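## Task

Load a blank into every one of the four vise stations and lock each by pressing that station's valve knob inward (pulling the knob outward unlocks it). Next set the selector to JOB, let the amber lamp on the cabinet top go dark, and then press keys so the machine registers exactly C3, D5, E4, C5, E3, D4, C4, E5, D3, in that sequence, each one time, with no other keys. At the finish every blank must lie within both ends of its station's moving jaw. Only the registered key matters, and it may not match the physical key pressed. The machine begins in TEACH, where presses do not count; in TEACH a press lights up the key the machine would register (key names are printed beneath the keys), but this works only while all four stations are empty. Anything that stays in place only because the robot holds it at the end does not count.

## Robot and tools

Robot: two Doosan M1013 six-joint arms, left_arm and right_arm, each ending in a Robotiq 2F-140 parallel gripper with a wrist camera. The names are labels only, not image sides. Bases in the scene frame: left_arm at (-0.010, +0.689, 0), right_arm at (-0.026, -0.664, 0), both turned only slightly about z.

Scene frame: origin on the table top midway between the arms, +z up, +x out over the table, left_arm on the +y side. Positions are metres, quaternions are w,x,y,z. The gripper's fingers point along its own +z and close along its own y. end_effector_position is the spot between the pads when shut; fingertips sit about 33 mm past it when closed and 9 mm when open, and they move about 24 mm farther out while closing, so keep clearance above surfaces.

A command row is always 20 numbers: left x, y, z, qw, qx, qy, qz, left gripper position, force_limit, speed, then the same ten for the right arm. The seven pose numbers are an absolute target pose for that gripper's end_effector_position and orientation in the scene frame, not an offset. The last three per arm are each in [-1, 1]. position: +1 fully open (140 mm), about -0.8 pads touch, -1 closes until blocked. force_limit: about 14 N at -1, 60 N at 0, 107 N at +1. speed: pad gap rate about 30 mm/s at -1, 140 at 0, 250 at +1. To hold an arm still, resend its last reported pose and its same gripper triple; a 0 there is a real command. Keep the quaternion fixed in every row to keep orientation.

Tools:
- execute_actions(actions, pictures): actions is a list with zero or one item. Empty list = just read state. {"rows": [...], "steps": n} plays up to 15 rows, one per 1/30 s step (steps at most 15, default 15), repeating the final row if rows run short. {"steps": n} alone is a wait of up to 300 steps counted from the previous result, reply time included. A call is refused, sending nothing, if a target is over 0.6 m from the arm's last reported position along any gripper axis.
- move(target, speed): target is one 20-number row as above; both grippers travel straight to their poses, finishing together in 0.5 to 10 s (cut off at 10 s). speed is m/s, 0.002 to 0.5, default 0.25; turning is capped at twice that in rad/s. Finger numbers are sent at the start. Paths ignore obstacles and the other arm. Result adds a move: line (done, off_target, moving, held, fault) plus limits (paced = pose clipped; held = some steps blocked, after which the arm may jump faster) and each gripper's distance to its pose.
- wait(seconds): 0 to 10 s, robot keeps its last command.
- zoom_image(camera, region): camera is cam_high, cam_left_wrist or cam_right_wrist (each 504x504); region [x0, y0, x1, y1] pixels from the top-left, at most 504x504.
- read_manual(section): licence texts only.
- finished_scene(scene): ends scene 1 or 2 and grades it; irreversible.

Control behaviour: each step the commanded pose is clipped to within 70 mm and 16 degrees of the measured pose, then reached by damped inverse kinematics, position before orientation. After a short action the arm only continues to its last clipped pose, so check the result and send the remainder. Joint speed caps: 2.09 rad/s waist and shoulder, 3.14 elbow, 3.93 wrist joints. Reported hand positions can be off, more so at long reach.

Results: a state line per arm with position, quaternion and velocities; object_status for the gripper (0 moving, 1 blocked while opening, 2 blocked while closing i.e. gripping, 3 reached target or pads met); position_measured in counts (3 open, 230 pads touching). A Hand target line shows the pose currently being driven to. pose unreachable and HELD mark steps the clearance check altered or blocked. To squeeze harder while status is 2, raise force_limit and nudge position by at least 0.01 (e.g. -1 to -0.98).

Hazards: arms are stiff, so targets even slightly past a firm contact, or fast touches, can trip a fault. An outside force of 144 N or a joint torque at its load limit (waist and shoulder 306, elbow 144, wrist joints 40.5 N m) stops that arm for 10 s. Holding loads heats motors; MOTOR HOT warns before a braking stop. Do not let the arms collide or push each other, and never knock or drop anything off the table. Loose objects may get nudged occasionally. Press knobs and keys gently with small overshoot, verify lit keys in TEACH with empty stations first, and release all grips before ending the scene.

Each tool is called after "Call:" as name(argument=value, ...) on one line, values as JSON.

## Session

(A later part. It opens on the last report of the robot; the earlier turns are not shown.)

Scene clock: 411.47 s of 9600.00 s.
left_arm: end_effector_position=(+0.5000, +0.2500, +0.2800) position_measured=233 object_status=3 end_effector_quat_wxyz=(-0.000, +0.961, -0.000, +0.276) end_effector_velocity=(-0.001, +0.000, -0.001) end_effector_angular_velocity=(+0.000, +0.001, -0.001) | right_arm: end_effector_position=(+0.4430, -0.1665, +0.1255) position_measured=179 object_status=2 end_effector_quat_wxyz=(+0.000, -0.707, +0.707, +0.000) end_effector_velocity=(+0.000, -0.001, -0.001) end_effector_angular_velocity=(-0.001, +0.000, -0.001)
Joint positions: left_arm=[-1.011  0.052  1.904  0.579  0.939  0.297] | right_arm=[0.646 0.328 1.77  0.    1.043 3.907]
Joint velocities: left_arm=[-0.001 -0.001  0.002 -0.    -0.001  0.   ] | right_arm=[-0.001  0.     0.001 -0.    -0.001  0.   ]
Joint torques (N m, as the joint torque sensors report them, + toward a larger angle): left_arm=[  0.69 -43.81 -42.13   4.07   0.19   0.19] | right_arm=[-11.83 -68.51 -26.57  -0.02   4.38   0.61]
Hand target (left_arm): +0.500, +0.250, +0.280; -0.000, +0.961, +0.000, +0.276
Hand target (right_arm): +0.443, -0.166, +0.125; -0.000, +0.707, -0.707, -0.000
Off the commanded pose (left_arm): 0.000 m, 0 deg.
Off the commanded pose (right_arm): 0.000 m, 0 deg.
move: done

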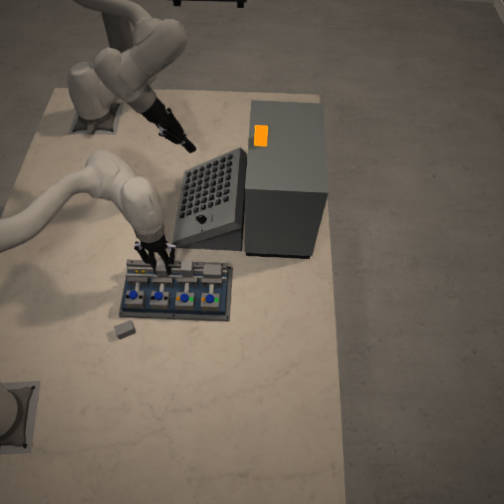

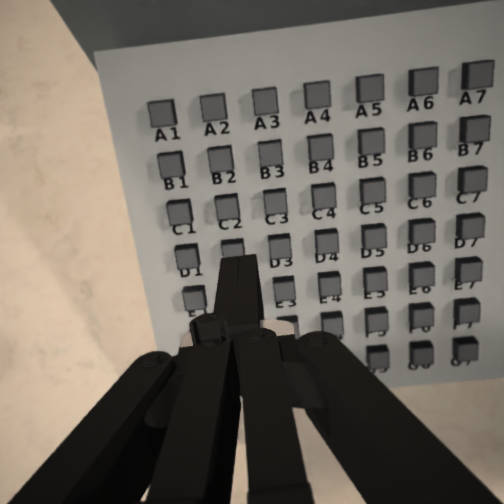

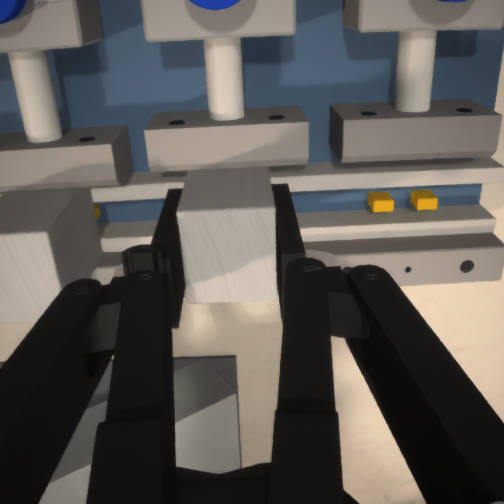

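In, rubbing the jaw. Release.

Call:
move(target=[0.5,0.25,0.28,0,0.961,0,0.276,-1,0,0,0.443,-0.165,0.1255,0,0.7071,-0.7071,0,-0.2,0,-0.5], speed=0.02)

Call:
move(target=[0.5,0.25,0.28,0,0.961,0,0.276,-1,0,0,0.443,-0.165,0.18,0,0.7071,-0.7071,0,-0.2,0,-0.5], speed=0.15)

Call:
move(target=[0.5,0.25,0.28,0,0.961,0,0.276,-1,0,0,0.443,-0.266,0.165,0,0.7071,-0.7071,0,-1,0,0])

Call:
move(target=[0.5,0.25,0.28,0,0.961,0,0.276,-1,0,0,0.443,-0.266,0.1335,0,0.7071,-0.7071,0,-1,0,0], speed=0.025)

Call:
move(target=[0.5,0.25,0.28,0,0.961,0,0.276,-1,0,0,0.42,-0.3,0.18,0,0.7071,-0.7071,0,-1,0,0])

Call:
move(target=[0.5,0.25,0.28,0,0.961,0,0.276,-1,0,0,0.335,-0.37,0.17,0,0.85,-0.527,0,0.12,0,0])

Call:
move(target=[0.5,0.25,0.28,0,0.961,0,0.276,-1,0,0,0.335,-0.375,0.11,0,0.85,-0.527,0,0.12,0,0], speed=0.1)

Scene clock: 425.37 s of 9600.00 s.
left_arm: end_effector_position=(+0.5000, +0.2500, +0.2800) position_measured=233 object_status=3 end_effector_quat_wxyz=(-0.000, +0.961, -0.000, +0.276) end_effector_velocity=(-0.001, -0.000, +0.000) end_effector_angular_velocity=(+0.000, -0.000, -0.001) | right_arm: end_effector_position=(+0.4430, -0.1650, +0.1255) position_measured=154 object_status=3 end_effector_quat_wxyz=(+0.000, -0.707, +0.707, +0.000) end_effector_velocity=(+0.001, -0.001, -0.000) end_effector_angular_velocity=(-0.000, +0.000, -0.001)
Joint positions: left_arm=[-1.011  0.052  1.904  0.579  0.939  0.297] | right_arm=[0.647 0.33  1.768 0.    1.044 3.908]
Joint velocities: left_arm=[-0.001 -0.001  0.001  0.001  0.001 -0.   ] | right_arm=[-0.002  0.    -0.    -0.     0.    -0.001]
Joint torques (N m, as the joint torque sensors report them, + toward a larger angle): left_arm=[  0.58 -44.13 -41.8    4.05   0.11   0.14] | right_arm=[ -0.9  -70.99 -36.15   4.15  -0.07   0.17]
Hand target (left_arm): +0.500, +0.250, +0.280; +0.000, +0.961, +0.000, +0.276
Hand target (right_arm): +0.443, -0.165, +0.126; -0.000, +0.707, -0.707, +0.000
Off the commanded pose (left_arm): 0.000 m, 0 deg.
Off the commanded pose (right_arm): 0.000 m, 0 deg.
After step 90, 10.20 s passed at rest.
move: done

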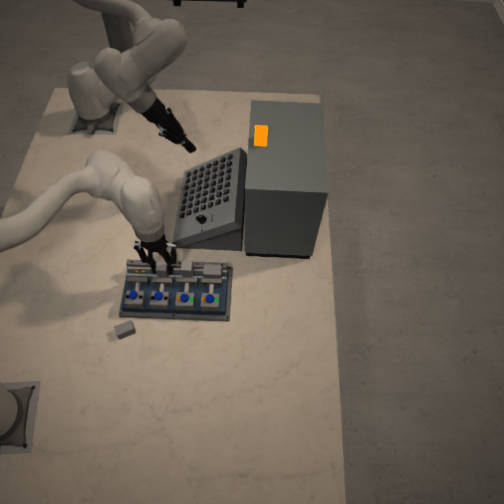

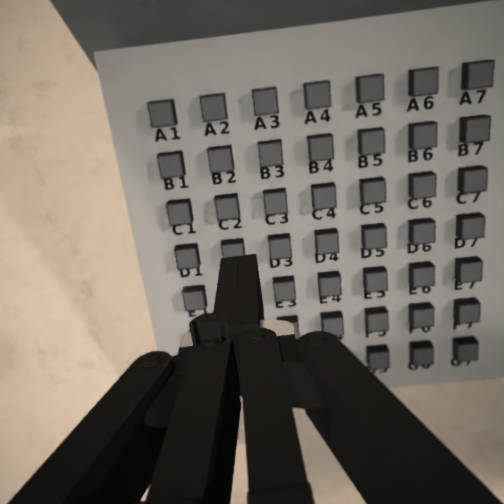

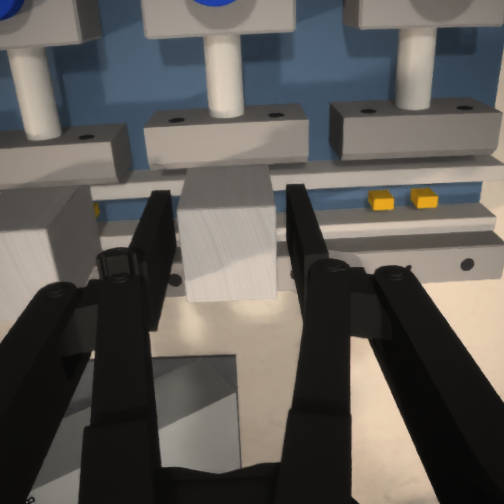

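Scene clock: 426.13 s of 9600.00 s.
left_arm: end_effector_position=(+0.5000, +0.2500, +0.2800) position_measured=233 object_status=3 end_effector_quat_wxyz=(-0.000, +0.961, -0.000, +0.276) end_effector_velocity=(+0.001, +0.000, +0.001) end_effector_angular_velocity=(-0.001, -0.001, +0.001) | right_arm: end_effector_position=(+0.4430, -0.1651, +0.1800) position_measured=154 object_status=3 end_effector_quat_wxyz=(-0.000, -0.707, +0.707, -0.000) end_effector_velocity=(+0.000, +0.000, +0.001) end_effector_angular_velocity=(+0.000, -0.000, +0.000)
Joint positions: left_arm=[-1.011  0.052  1.904  0.579  0.939  0.297] | right_arm=[ 0.647  0.289  1.715 -0.     1.138  3.908]
Joint velocities: left_arm=[ 0.001 -0.001 -0.001 -0.     0.     0.   ] | right_arm=[-0.    -0.    -0.001  0.     0.001 -0.   ]
Joint torques (N m, as the joint torque sensors report them, + toward a larger angle): left_arm=[  1.34 -43.74 -41.82   4.06   0.06   0.18] | right_arm=[ -2.52 -68.4  -37.65   4.2   -0.02   0.27]
Hand target (left_arm): +0.500, +0.250, +0.280; +0.000, +0.961, +0.000, +0.276
Hand target (right_arm): +0.443, -0.165, +0.180; +0.000, +0.707, -0.707, +0.000
Off the commanded pose (left_arm): 0.000 m, 0 deg.
Off the commanded pose (right_arm): 0.000 m, 0 deg.
move: done

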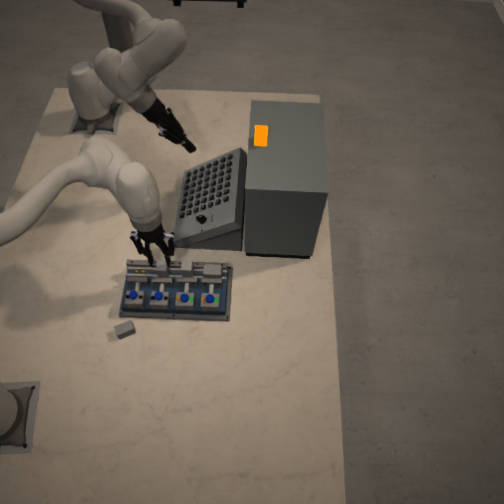

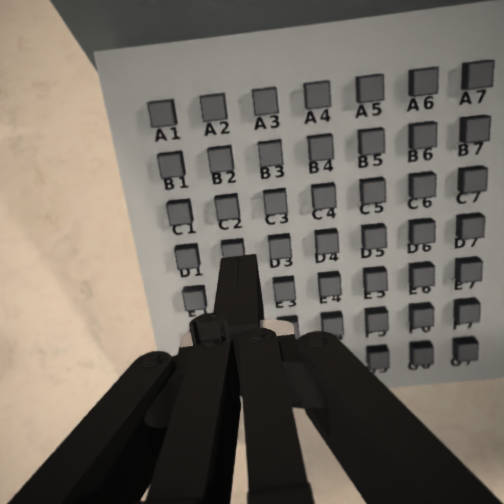

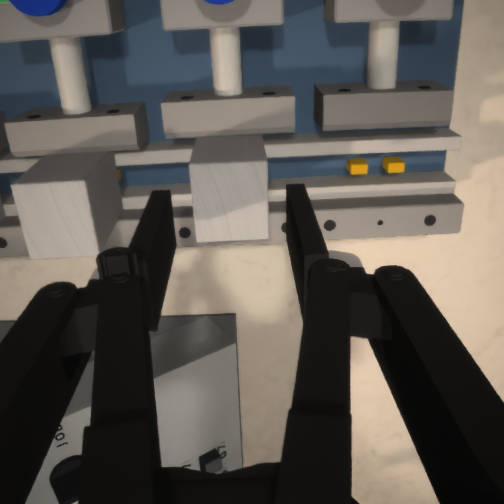

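Scene clock: 426.97 s of 9600.00 s.
left_arm: end_effector_position=(+0.5000, +0.2500, +0.2800) position_measured=233 object_status=3 end_effector_quat_wxyz=(+0.000, +0.961, -0.000, +0.276) end_effector_velocity=(+0.000, -0.000, -0.002) end_effector_angular_velocity=(+0.002, +0.001, -0.001) | right_arm: end_effector_position=(+0.4428, -0.2660, +0.1649) position_measured=233 object_status=3 end_effector_quat_wxyz=(-0.000, -0.707, +0.707, +0.000) end_effector_velocity=(+0.000, -0.001, +0.000) end_effector_angular_velocity=(+0.000, -0.000, -0.000)
Joint positions: left_arm=[-1.011  0.052  1.904  0.579  0.939  0.297] | right_arm=[0.529 0.196 1.865 0.    1.081 3.79 ]
Joint velocities: left_arm=[ 0.     0.002  0.001  0.    -0.     0.   ] | right_arm=[-0.001 -0.     0.     0.    -0.    -0.001]
Joint torques (N m, as the joint torque sensors report them, + toward a larger angle): left_arm=[  1.3  -44.07 -41.94   4.01   0.2    0.18] | right_arm=[ -2.16 -60.04 -37.23   4.09  -0.06   0.27]
Hand target (left_arm): +0.500, +0.250, +0.280; +0.000, +0.961, -0.000, +0.276
Hand target (right_arm): +0.443, -0.266, +0.165; +0.000, +0.707, -0.707, -0.000
Off the commanded pose (left_arm): 0.000 m, 0 deg.
Off the commanded pose (right_arm): 0.000 m, 0 deg.
move: done

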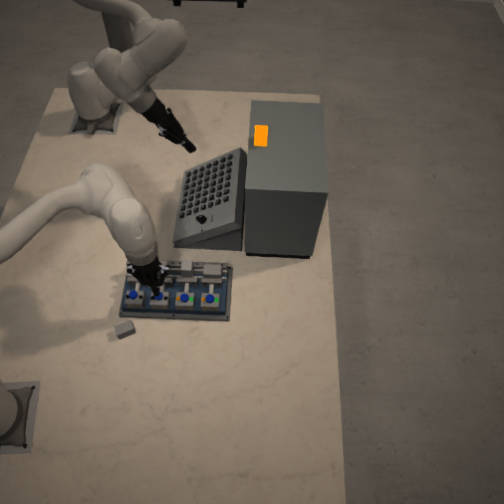

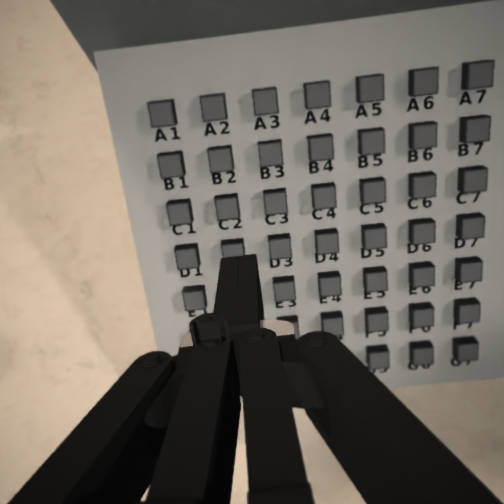

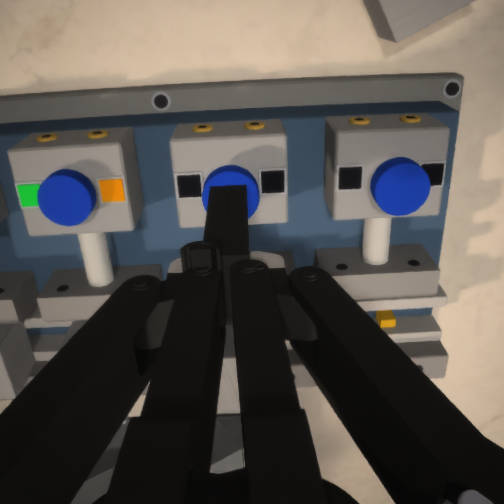

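Scene clock: 428.47 s of 9600.00 s.
left_arm: end_effector_position=(+0.5000, +0.2500, +0.2800) position_measured=233 object_status=3 end_effector_quat_wxyz=(-0.000, +0.961, -0.000, +0.276) end_effector_velocity=(+0.001, +0.001, +0.000) end_effector_angular_velocity=(-0.000, -0.001, +0.001) | right_arm: end_effector_position=(+0.4430, -0.2660, +0.1335) position_measured=233 object_status=3 end_effector_quat_wxyz=(-0.000, -0.707, +0.707, +0.000) end_effector_velocity=(+0.001, -0.001, -0.000) end_effector_angular_velocity=(+0.000, -0.000, -0.002)
Joint positions: left_arm=[-1.011  0.052  1.904  0.579  0.939  0.297] | right_arm=[0.529 0.223 1.896 0.    1.023 3.79 ]
Joint velocities: left_arm=[ 0.001 -0.    -0.     0.001 -0.    -0.   ] | right_arm=[-0.002 -0.     0.001 -0.    -0.001  0.   ]
Joint torques (N m, as the joint torque sensors report them, + toward a larger angle): left_arm=[  0.62 -43.5  -41.79   4.04   0.17   0.24] | right_arm=[ -2.37 -55.3  -33.3    3.71  -1.03   0.18]
Hand target (left_arm): +0.500, +0.250, +0.280; +0.000, +0.961, +0.000, +0.276
Hand target (right_arm): +0.443, -0.266, +0.133; -0.000, +0.707, -0.707, -0.000
Off the commanded pose (left_arm): 0.000 m, 0 deg.
Off the commanded pose (right_arm): 0.000 m, 0 deg.
move: done

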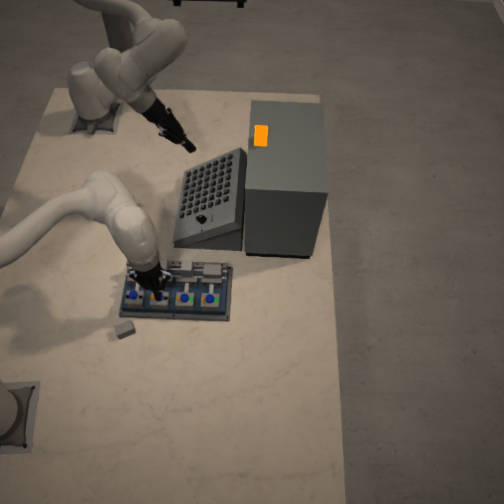

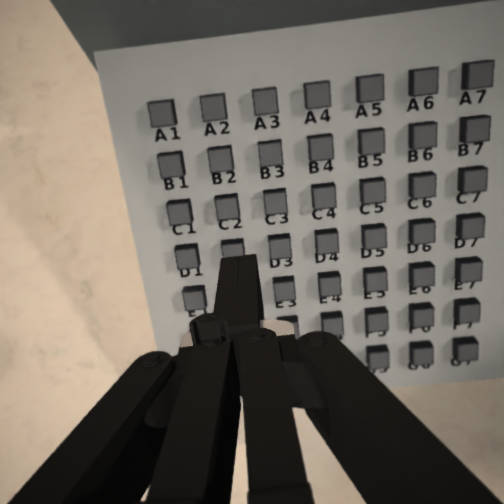

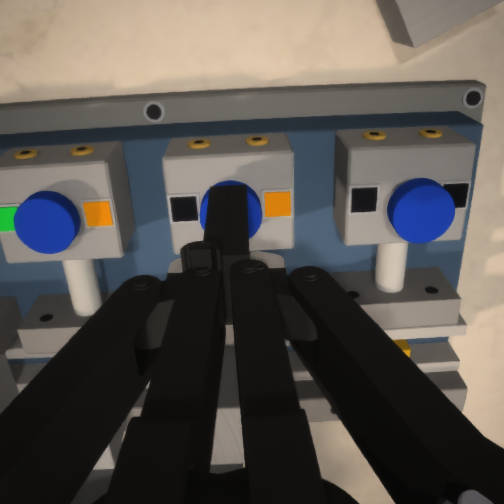

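Scene clock: 429.23 s of 9600.00 s.
left_arm: end_effector_position=(+0.5000, +0.2500, +0.2800) position_measured=233 object_status=3 end_effector_quat_wxyz=(-0.000, +0.961, -0.000, +0.276) end_effector_velocity=(-0.001, -0.000, -0.000) end_effector_angular_velocity=(-0.001, +0.001, -0.001) | right_arm: end_effector_position=(+0.4199, -0.3000, +0.1799) position_measured=233 object_status=3 end_effector_quat_wxyz=(-0.000, -0.707, +0.707, -0.000) end_effector_velocity=(-0.001, +0.001, +0.001) end_effector_angular_velocity=(+0.000, -0.001, +0.002)
Joint positions: left_arm=[-1.011  0.052  1.904  0.579  0.939  0.297] | right_arm=[ 0.506  0.125  1.92  -0.     1.097  3.767]
Joint velocities: left_arm=[-0.002 -0.002  0.002 -0.001 -0.     0.   ] | right_arm=[ 0.002 -0.001 -0.    -0.     0.    -0.   ]
Joint torques (N m, as the joint torque sensors report them, + toward a larger angle): left_arm=[  1.02 -44.64 -41.8    4.06   0.28   0.18] | right_arm=[ -0.96 -51.35 -37.41   4.29  -0.15   0.13]
Hand target (left_arm): +0.500, +0.250, +0.280; +0.000, +0.961, +0.000, +0.276
Hand target (right_arm): +0.420, -0.300, +0.180; +0.000, +0.707, -0.707, +0.000
Off the commanded pose (left_arm): 0.000 m, 0 deg.
Off the commanded pose (right_arm): 0.000 m, 0 deg.
move: done

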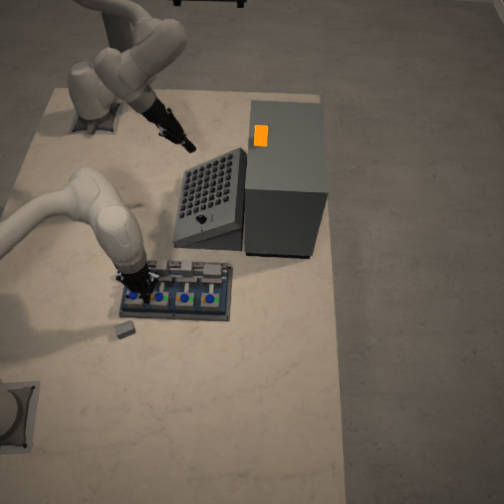

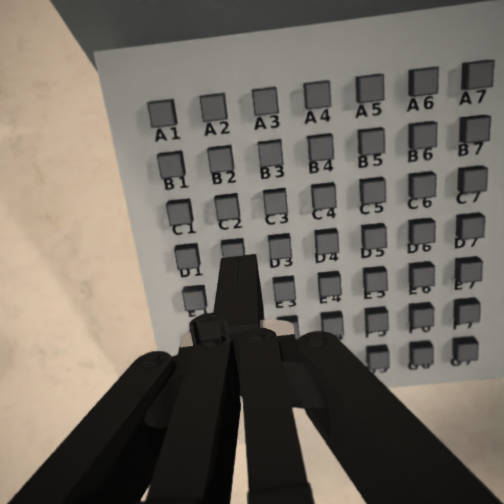

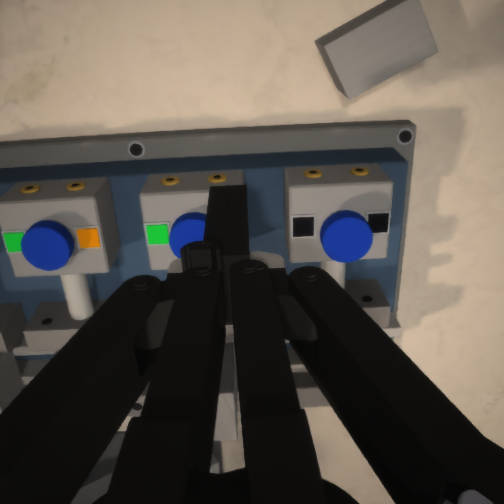

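Scene clock: 430.53 s of 9600.00 s.
left_arm: end_effector_position=(+0.5000, +0.2500, +0.2800) position_measured=233 object_status=3 end_effector_quat_wxyz=(-0.000, +0.961, -0.000, +0.276) end_effector_velocity=(-0.000, -0.001, -0.000) end_effector_angular_velocity=(+0.000, +0.002, +0.000) | right_arm: end_effector_position=(+0.3349, -0.3698, +0.1699) position_measured=114 object_status=3 end_effector_quat_wxyz=(+0.000, +0.850, -0.527, -0.000) end_effector_velocity=(-0.000, -0.001, -0.000) end_effector_angular_velocity=(+0.000, +0.000, +0.000)
Joint positions: left_arm=[-1.011  0.052  1.904  0.579  0.939  0.297] | right_arm=[ 0.491 -0.041  2.115 -0.     1.068  3.291]
Joint velocities: left_arm=[-0.001  0.002 -0.002 -0.002  0.001  0.   ] | right_arm=[-0.001 -0.     0.001  0.    -0.    -0.002]
Joint torques (N m, as the joint torque sensors report them, + toward a larger angle): left_arm=[  1.2  -43.49 -42.18   4.07   0.14   0.37] | right_arm=[ -1.93 -35.26 -36.6    4.28  -0.23   0.18]
Hand target (left_arm): +0.500, +0.250, +0.280; +0.000, +0.961, +0.000, +0.276
Hand target (right_arm): +0.335, -0.370, +0.170; +0.000, +0.850, -0.527, -0.000
Off the commanded pose (left_arm): 0.000 m, 0 deg.
Off the commanded pose (right_arm): 0.000 m, 0 deg.
move: done

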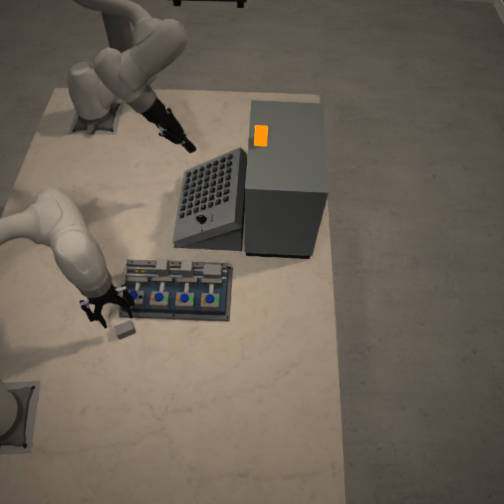

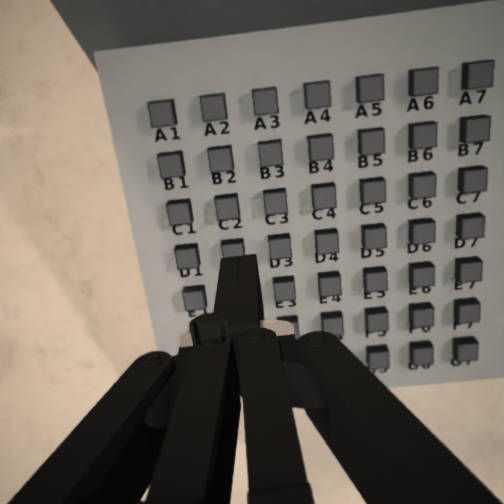

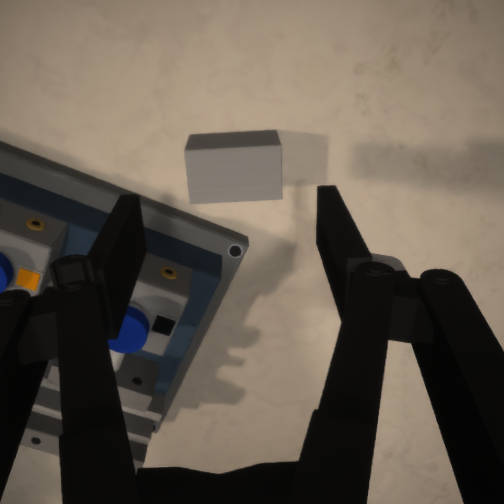

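Scene clock: 431.47 s of 9600.00 s.
left_arm: end_effector_position=(+0.5000, +0.2500, +0.2800) position_measured=233 object_status=3 end_effector_quat_wxyz=(-0.000, +0.961, -0.000, +0.276) end_effector_velocity=(+0.001, -0.001, +0.001) end_effector_angular_velocity=(-0.001, -0.000, +0.001) | right_arm: end_effector_position=(+0.3350, -0.3749, +0.1100) position_measured=114 object_status=3 end_effector_quat_wxyz=(-0.000, +0.850, -0.527, -0.000) end_effector_velocity=(+0.000, -0.000, -0.000) end_effector_angular_velocity=(+0.000, +0.000, -0.001)
Joint positions: left_arm=[-1.011  0.052  1.904  0.579  0.939  0.297] | right_arm=[0.482 0.016 2.186 0.    0.94  3.282]
Joint velocities: left_arm=[ 0.001  0.001 -0.002 -0.     0.     0.   ] | right_arm=[-0.001  0.001  0.001  0.001 -0.001 -0.   ]
Joint torques (N m, as the joint torque sensors report them, + toward a larger angle): left_arm=[  0.94 -43.34 -41.57   3.91   0.05   0.24] | right_arm=[ -1.43 -36.79 -33.58   3.94  -0.24   0.26]
Hand target (left_arm): +0.500, +0.250, +0.280; +0.000, +0.961, -0.000, +0.276
Hand target (right_arm): +0.335, -0.375, +0.110; -0.000, +0.850, -0.527, -0.000
Off the commanded pose (left_arm): 0.000 m, 0 deg.
Off the commanded pose (right_arm): 0.000 m, 0 deg.
move: done

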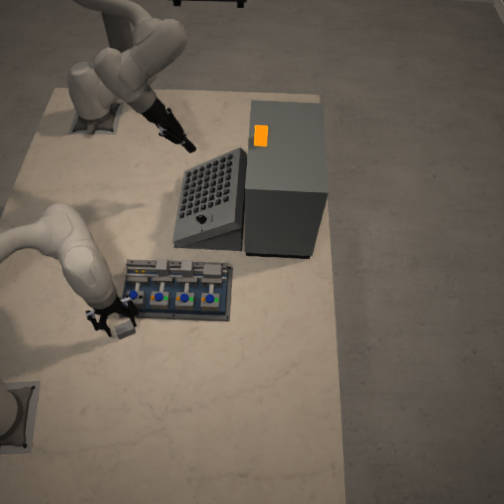

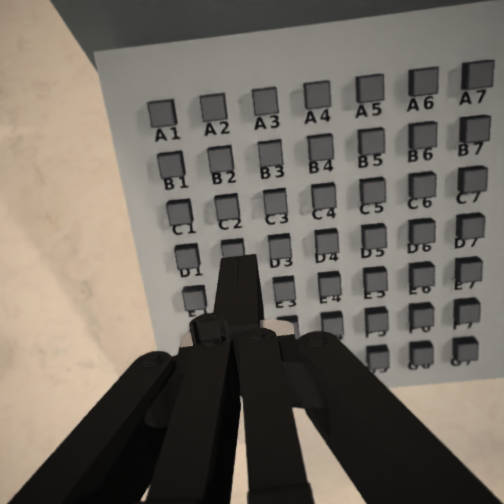

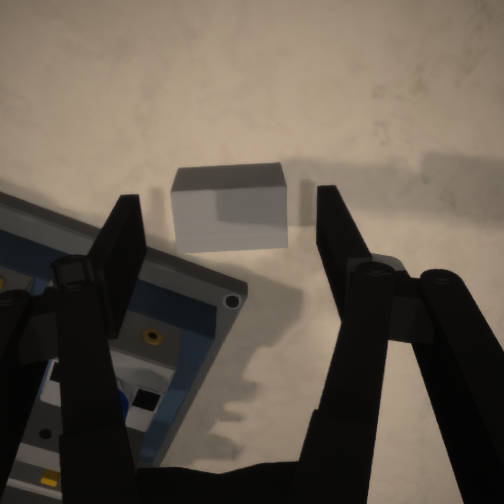

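Call:
move(target=[0.5,0.25,0.28,0,0.961,0,0.276,-1,0,0,0.33,-0.365,0.05,0,0.85,-0.527,0,0.1,0,0], speed=0.05)

Call:
move(target=[0.5,0.25,0.28,0,0.961,0,0.276,-1,0,0,0.33,-0.365,0.05,0,0.85,-0.527,0,-1,0,-0.5])

Call:
move(target=[0.5,0.25,0.28,0,0.961,0,0.276,-1,0,0,0.33,-0.365,0.19,0,0.8,-0.6,0,-1,0,-0.5])

Call:
move(target=[0.5,0.25,0.28,0,0.961,0,0.276,-1,0,0,0.358,-0.17,0.19,0,0.7071,-0.7071,0,-1,0,-0.5])

Call:
move(target=[0.5,0.25,0.28,0,0.961,0,0.276,-1,0,0,0.358,-0.17,0.139,0,0.7071,-0.7071,0,-1,0,-0.5], speed=0.08)

Scene clock: 449.27 s of 9600.00 s.
left_arm: end_effector_position=(+0.5000, +0.2500, +0.2800) position_measured=233 object_status=3 end_effector_quat_wxyz=(+0.000, +0.961, +0.000, +0.276) end_effector_velocity=(-0.000, -0.000, -0.000) end_effector_angular_velocity=(-0.000, -0.000, -0.001) | right_arm: end_effector_position=(+0.3301, -0.3649, +0.0500) position_measured=117 object_status=3 end_effector_quat_wxyz=(-0.000, +0.850, -0.527, -0.000) end_effector_velocity=(+0.000, +0.001, -0.000) end_effector_angular_velocity=(+0.000, -0.001, +0.001)
Joint positions: left_arm=[-1.011  0.052  1.904  0.579  0.939  0.297] | right_arm=[0.506 0.097 2.238 0.    0.806 3.306]
Joint velocities: left_arm=[-0.     0.     0.    -0.    -0.001  0.   ] | right_arm=[ 0.001  0.001 -0.001 -0.    -0.001  0.   ]
Joint torques (N m, as the joint torque sensors report them, + toward a larger angle): left_arm=[  0.76 -44.15 -42.21   3.96   0.28   0.12] | right_arm=[ -1.42 -41.09 -30.07   3.46   0.06   0.29]
Hand target (left_arm): +0.500, +0.250, +0.280; +0.000, +0.961, +0.000, +0.276
Hand target (right_arm): +0.330, -0.365, +0.050; -0.000, +0.850, -0.527, -0.000
Off the commanded pose (left_arm): 0.000 m, 0 deg.
Off the commanded pose (right_arm): 0.000 m, 0 deg.
After step 90, 13.30 s passed at rest.
move: done

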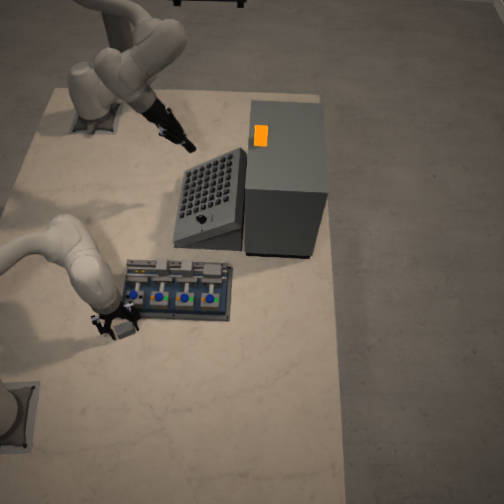

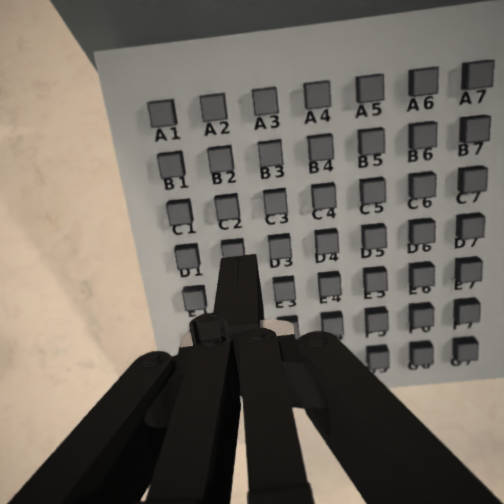

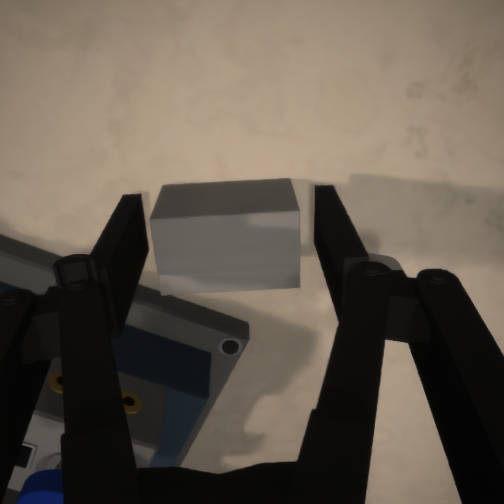

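Scene clock: 449.97 s of 9600.00 s.
left_arm: end_effector_position=(+0.5000, +0.2500, +0.2800) position_measured=233 object_status=3 end_effector_quat_wxyz=(-0.000, +0.961, -0.000, +0.276) end_effector_velocity=(+0.000, +0.000, -0.000) end_effector_angular_velocity=(+0.001, +0.000, +0.000) | right_arm: end_effector_position=(+0.3300, -0.3650, +0.0500) position_measured=143 object_status=2 end_effector_quat_wxyz=(-0.000, +0.850, -0.527, +0.000) end_effector_velocity=(+0.000, +0.001, +0.001) end_effector_angular_velocity=(+0.001, -0.001, +0.002)
Joint positions: left_arm=[-1.011  0.052  1.904  0.579  0.939  0.297] | right_arm=[0.506 0.097 2.238 0.    0.806 3.306]
Joint velocities: left_arm=[-0.     0.    -0.     0.     0.001  0.   ] | right_arm=[ 0.001 -0.    -0.001 -0.    -0.    -0.   ]
Joint torques (N m, as the joint torque sensors report them, + toward a larger angle): left_arm=[  0.67 -43.94 -41.84   4.07   0.13   0.22] | right_arm=[ -2.68 -28.64 -18.24   2.73  -0.63   0.23]
Hand target (left_arm): +0.500, +0.250, +0.280; +0.000, +0.961, +0.000, +0.276
Hand target (right_arm): +0.330, -0.365, +0.050; -0.000, +0.850, -0.527, +0.000
Off the commanded pose (left_arm): 0.000 m, 0 deg.
Off the commanded pose (right_arm): 0.000 m, 0 deg.
move: done

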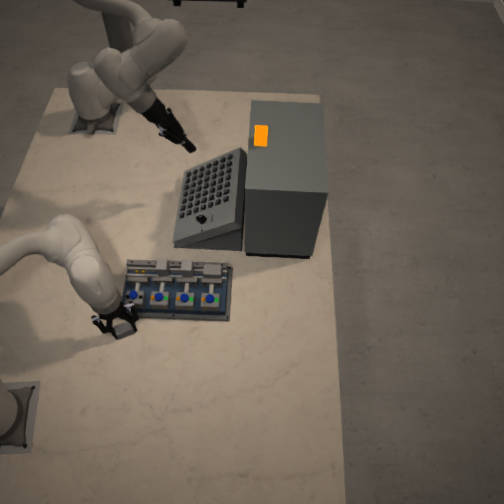

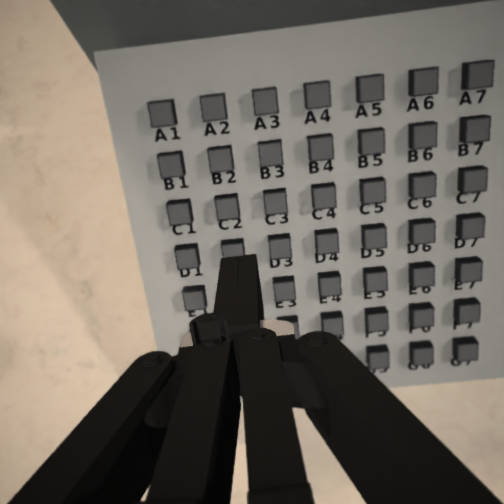

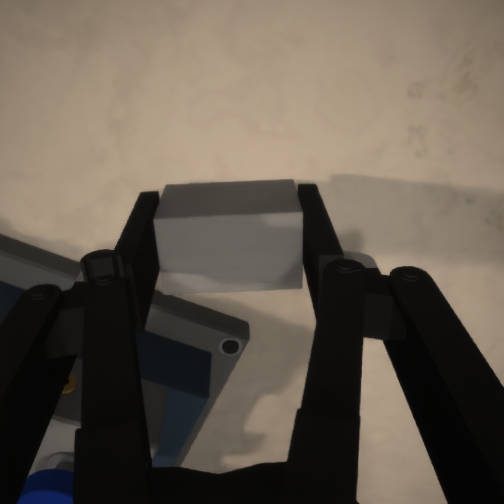

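Scene clock: 450.93 s of 9600.00 s.
left_arm: end_effector_position=(+0.5000, +0.2500, +0.2800) position_measured=233 object_status=3 end_effector_quat_wxyz=(-0.000, +0.961, -0.000, +0.276) end_effector_velocity=(-0.001, -0.001, -0.000) end_effector_angular_velocity=(-0.001, +0.001, -0.000) | right_arm: end_effector_position=(+0.3299, -0.3652, +0.1900) position_measured=143 object_status=2 end_effector_quat_wxyz=(+0.000, +0.800, -0.600, +0.000) end_effector_velocity=(-0.000, +0.001, +0.001) end_effector_angular_velocity=(+0.000, -0.000, +0.002)
Joint positions: left_arm=[-1.011  0.052  1.904  0.579  0.939  0.297] | right_arm=[ 0.506 -0.06   2.092 -0.     1.109  3.483]
Joint velocities: left_arm=[-0.002  0.001 -0.001 -0.002  0.001 -0.   ] | right_arm=[ 0.002 -0.    -0.001 -0.     0.001  0.   ]
Joint torques (N m, as the joint torque sensors report them, + toward a larger angle): left_arm=[  1.34 -44.27 -42.22   4.05   0.14   0.14] | right_arm=[ -1.91 -33.46 -38.37   4.27   0.05   0.08]
Hand target (left_arm): +0.500, +0.250, +0.280; -0.000, +0.961, +0.000, +0.276
Hand target (right_arm): +0.330, -0.365, +0.190; +0.000, +0.800, -0.600, +0.000
Off the commanded pose (left_arm): 0.000 m, 0 deg.
Off the commanded pose (right_arm): 0.000 m, 0 deg.
move: done

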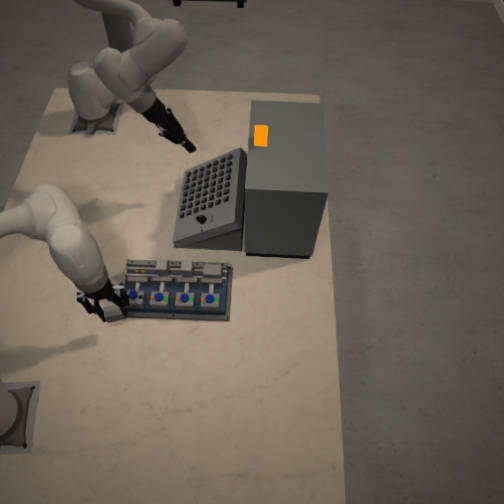

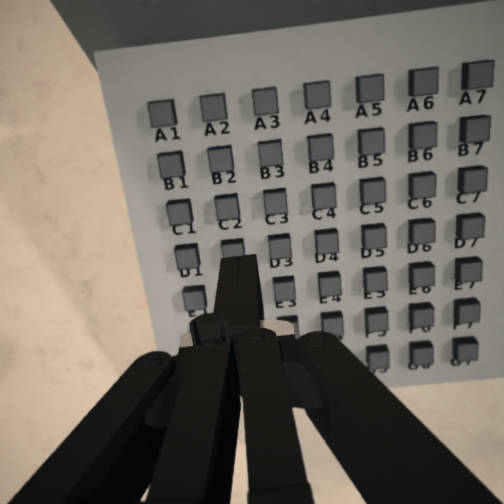

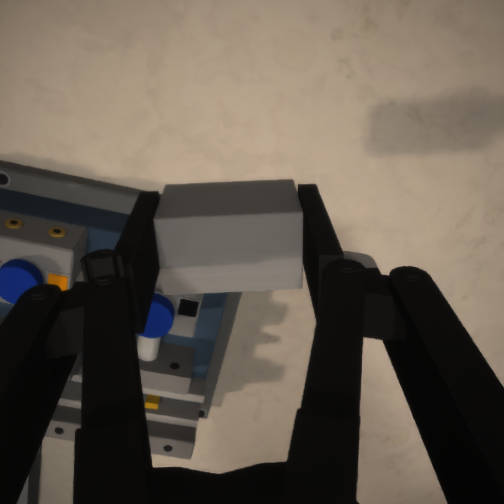

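Scene clock: 452.13 s of 9600.00 s.
left_arm: end_effector_position=(+0.5000, +0.2500, +0.2800) position_measured=233 object_status=3 end_effector_quat_wxyz=(-0.000, +0.961, -0.000, +0.276) end_effector_velocity=(+0.000, -0.001, -0.000) end_effector_angular_velocity=(-0.000, -0.001, -0.000) | right_arm: end_effector_position=(+0.3584, -0.1701, +0.1901) position_measured=143 object_status=2 end_effector_quat_wxyz=(+0.000, -0.707, +0.707, +0.000) end_effector_velocity=(+0.001, +0.000, +0.000) end_effector_angular_velocity=(+0.000, -0.000, -0.001)
Joint positions: left_arm=[-1.011  0.052  1.904  0.579  0.939  0.297] | right_arm=[ 0.736  0.194  1.818 -0.     1.13   3.997]
Joint velocities: left_arm=[-0.     0.001 -0.001  0.001 -0.001 -0.   ] | right_arm=[-0.001  0.001 -0.002 -0.     0.     0.001]
Joint torques (N m, as the joint torque sensors report them, + toward a larger angle): left_arm=[  0.64 -43.62 -41.68   4.04   0.09   0.04] | right_arm=[ -1.11 -61.7  -38.97   4.5    0.03   0.07]
Hand target (left_arm): +0.500, +0.250, +0.280; -0.000, +0.961, +0.000, +0.276
Hand target (right_arm): +0.358, -0.170, +0.190; -0.000, +0.707, -0.707, -0.000
Off the commanded pose (left_arm): 0.000 m, 0 deg.
Off the commanded pose (right_arm): 0.000 m, 0 deg.
move: done

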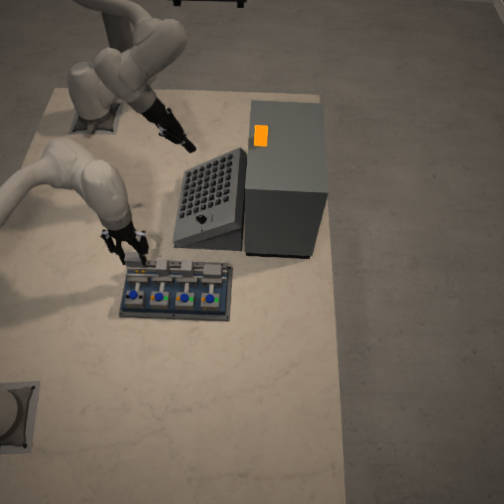

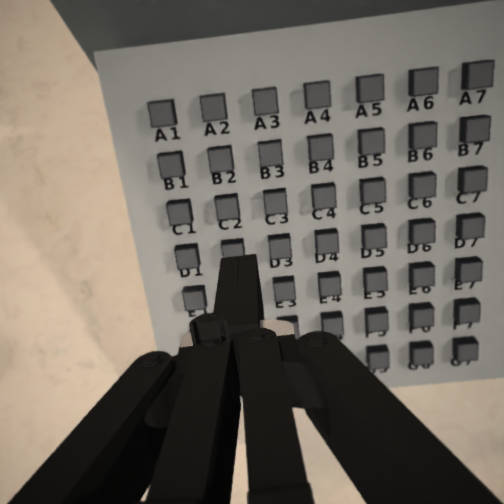

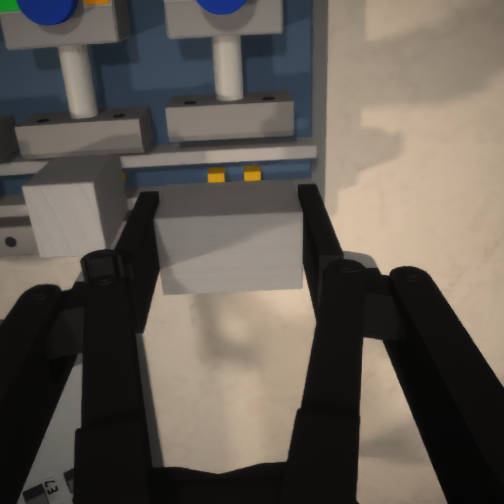

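Scene clock: 453.10 s of 9600.00 s.
left_arm: end_effector_position=(+0.5000, +0.2500, +0.2800) position_measured=233 object_status=3 end_effector_quat_wxyz=(-0.000, +0.961, -0.000, +0.276) end_effector_velocity=(+0.000, -0.000, +0.001) end_effector_angular_velocity=(-0.001, +0.000, +0.001) | right_arm: end_effector_position=(+0.3580, -0.1699, +0.1390) position_measured=143 object_status=2 end_effector_quat_wxyz=(+0.000, -0.707, +0.707, +0.000) end_effector_velocity=(-0.001, +0.000, -0.001) end_effector_angular_velocity=(-0.001, +0.001, +0.002)
Joint positions: left_arm=[-1.011  0.052  1.904  0.579  0.939  0.297] | right_arm=[0.736 0.233 1.871 0.    1.038 3.997]
Joint velocities: left_arm=[ 0.    -0.    -0.001 -0.001  0.     0.   ] | right_arm=[ 0.001  0.     0.001 -0.    -0.001 -0.001]
Joint torques (N m, as the joint torque sensors report them, + toward a larger angle): left_arm=[  0.46 -44.58 -42.15   4.06   0.16   0.14] | right_arm=[ -1.98 -62.9  -37.12   4.12  -0.04   0.32]
Hand target (left_arm): +0.500, +0.250, +0.280; +0.000, +0.961, -0.000, +0.276
Hand target (right_arm): +0.358, -0.170, +0.139; +0.000, +0.707, -0.707, -0.000
Off the commanded pose (left_arm): 0.000 m, 0 deg.
Off the commanded pose (right_arm): 0.000 m, 0 deg.
move: done

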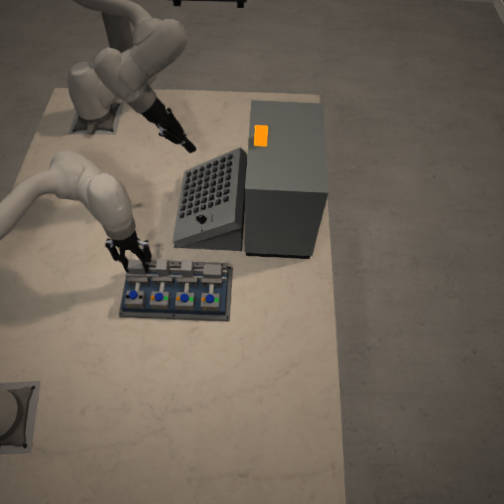

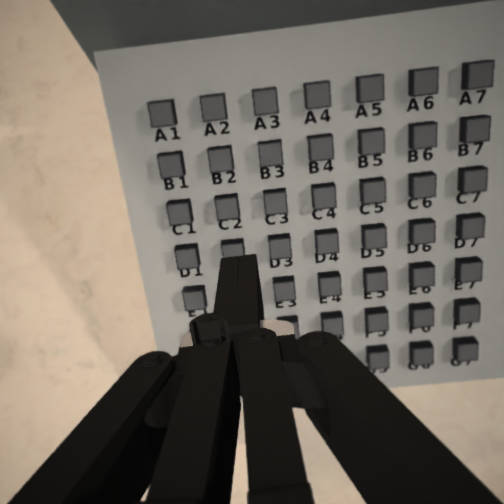

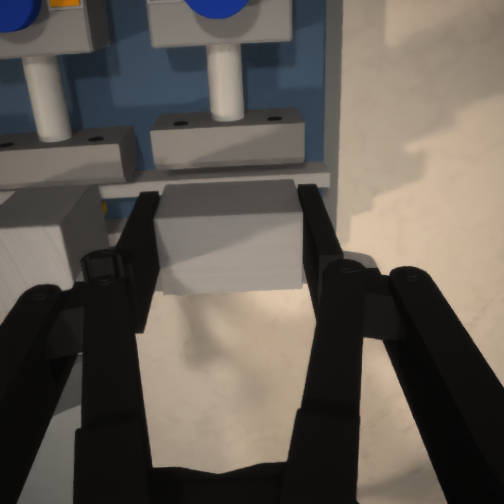

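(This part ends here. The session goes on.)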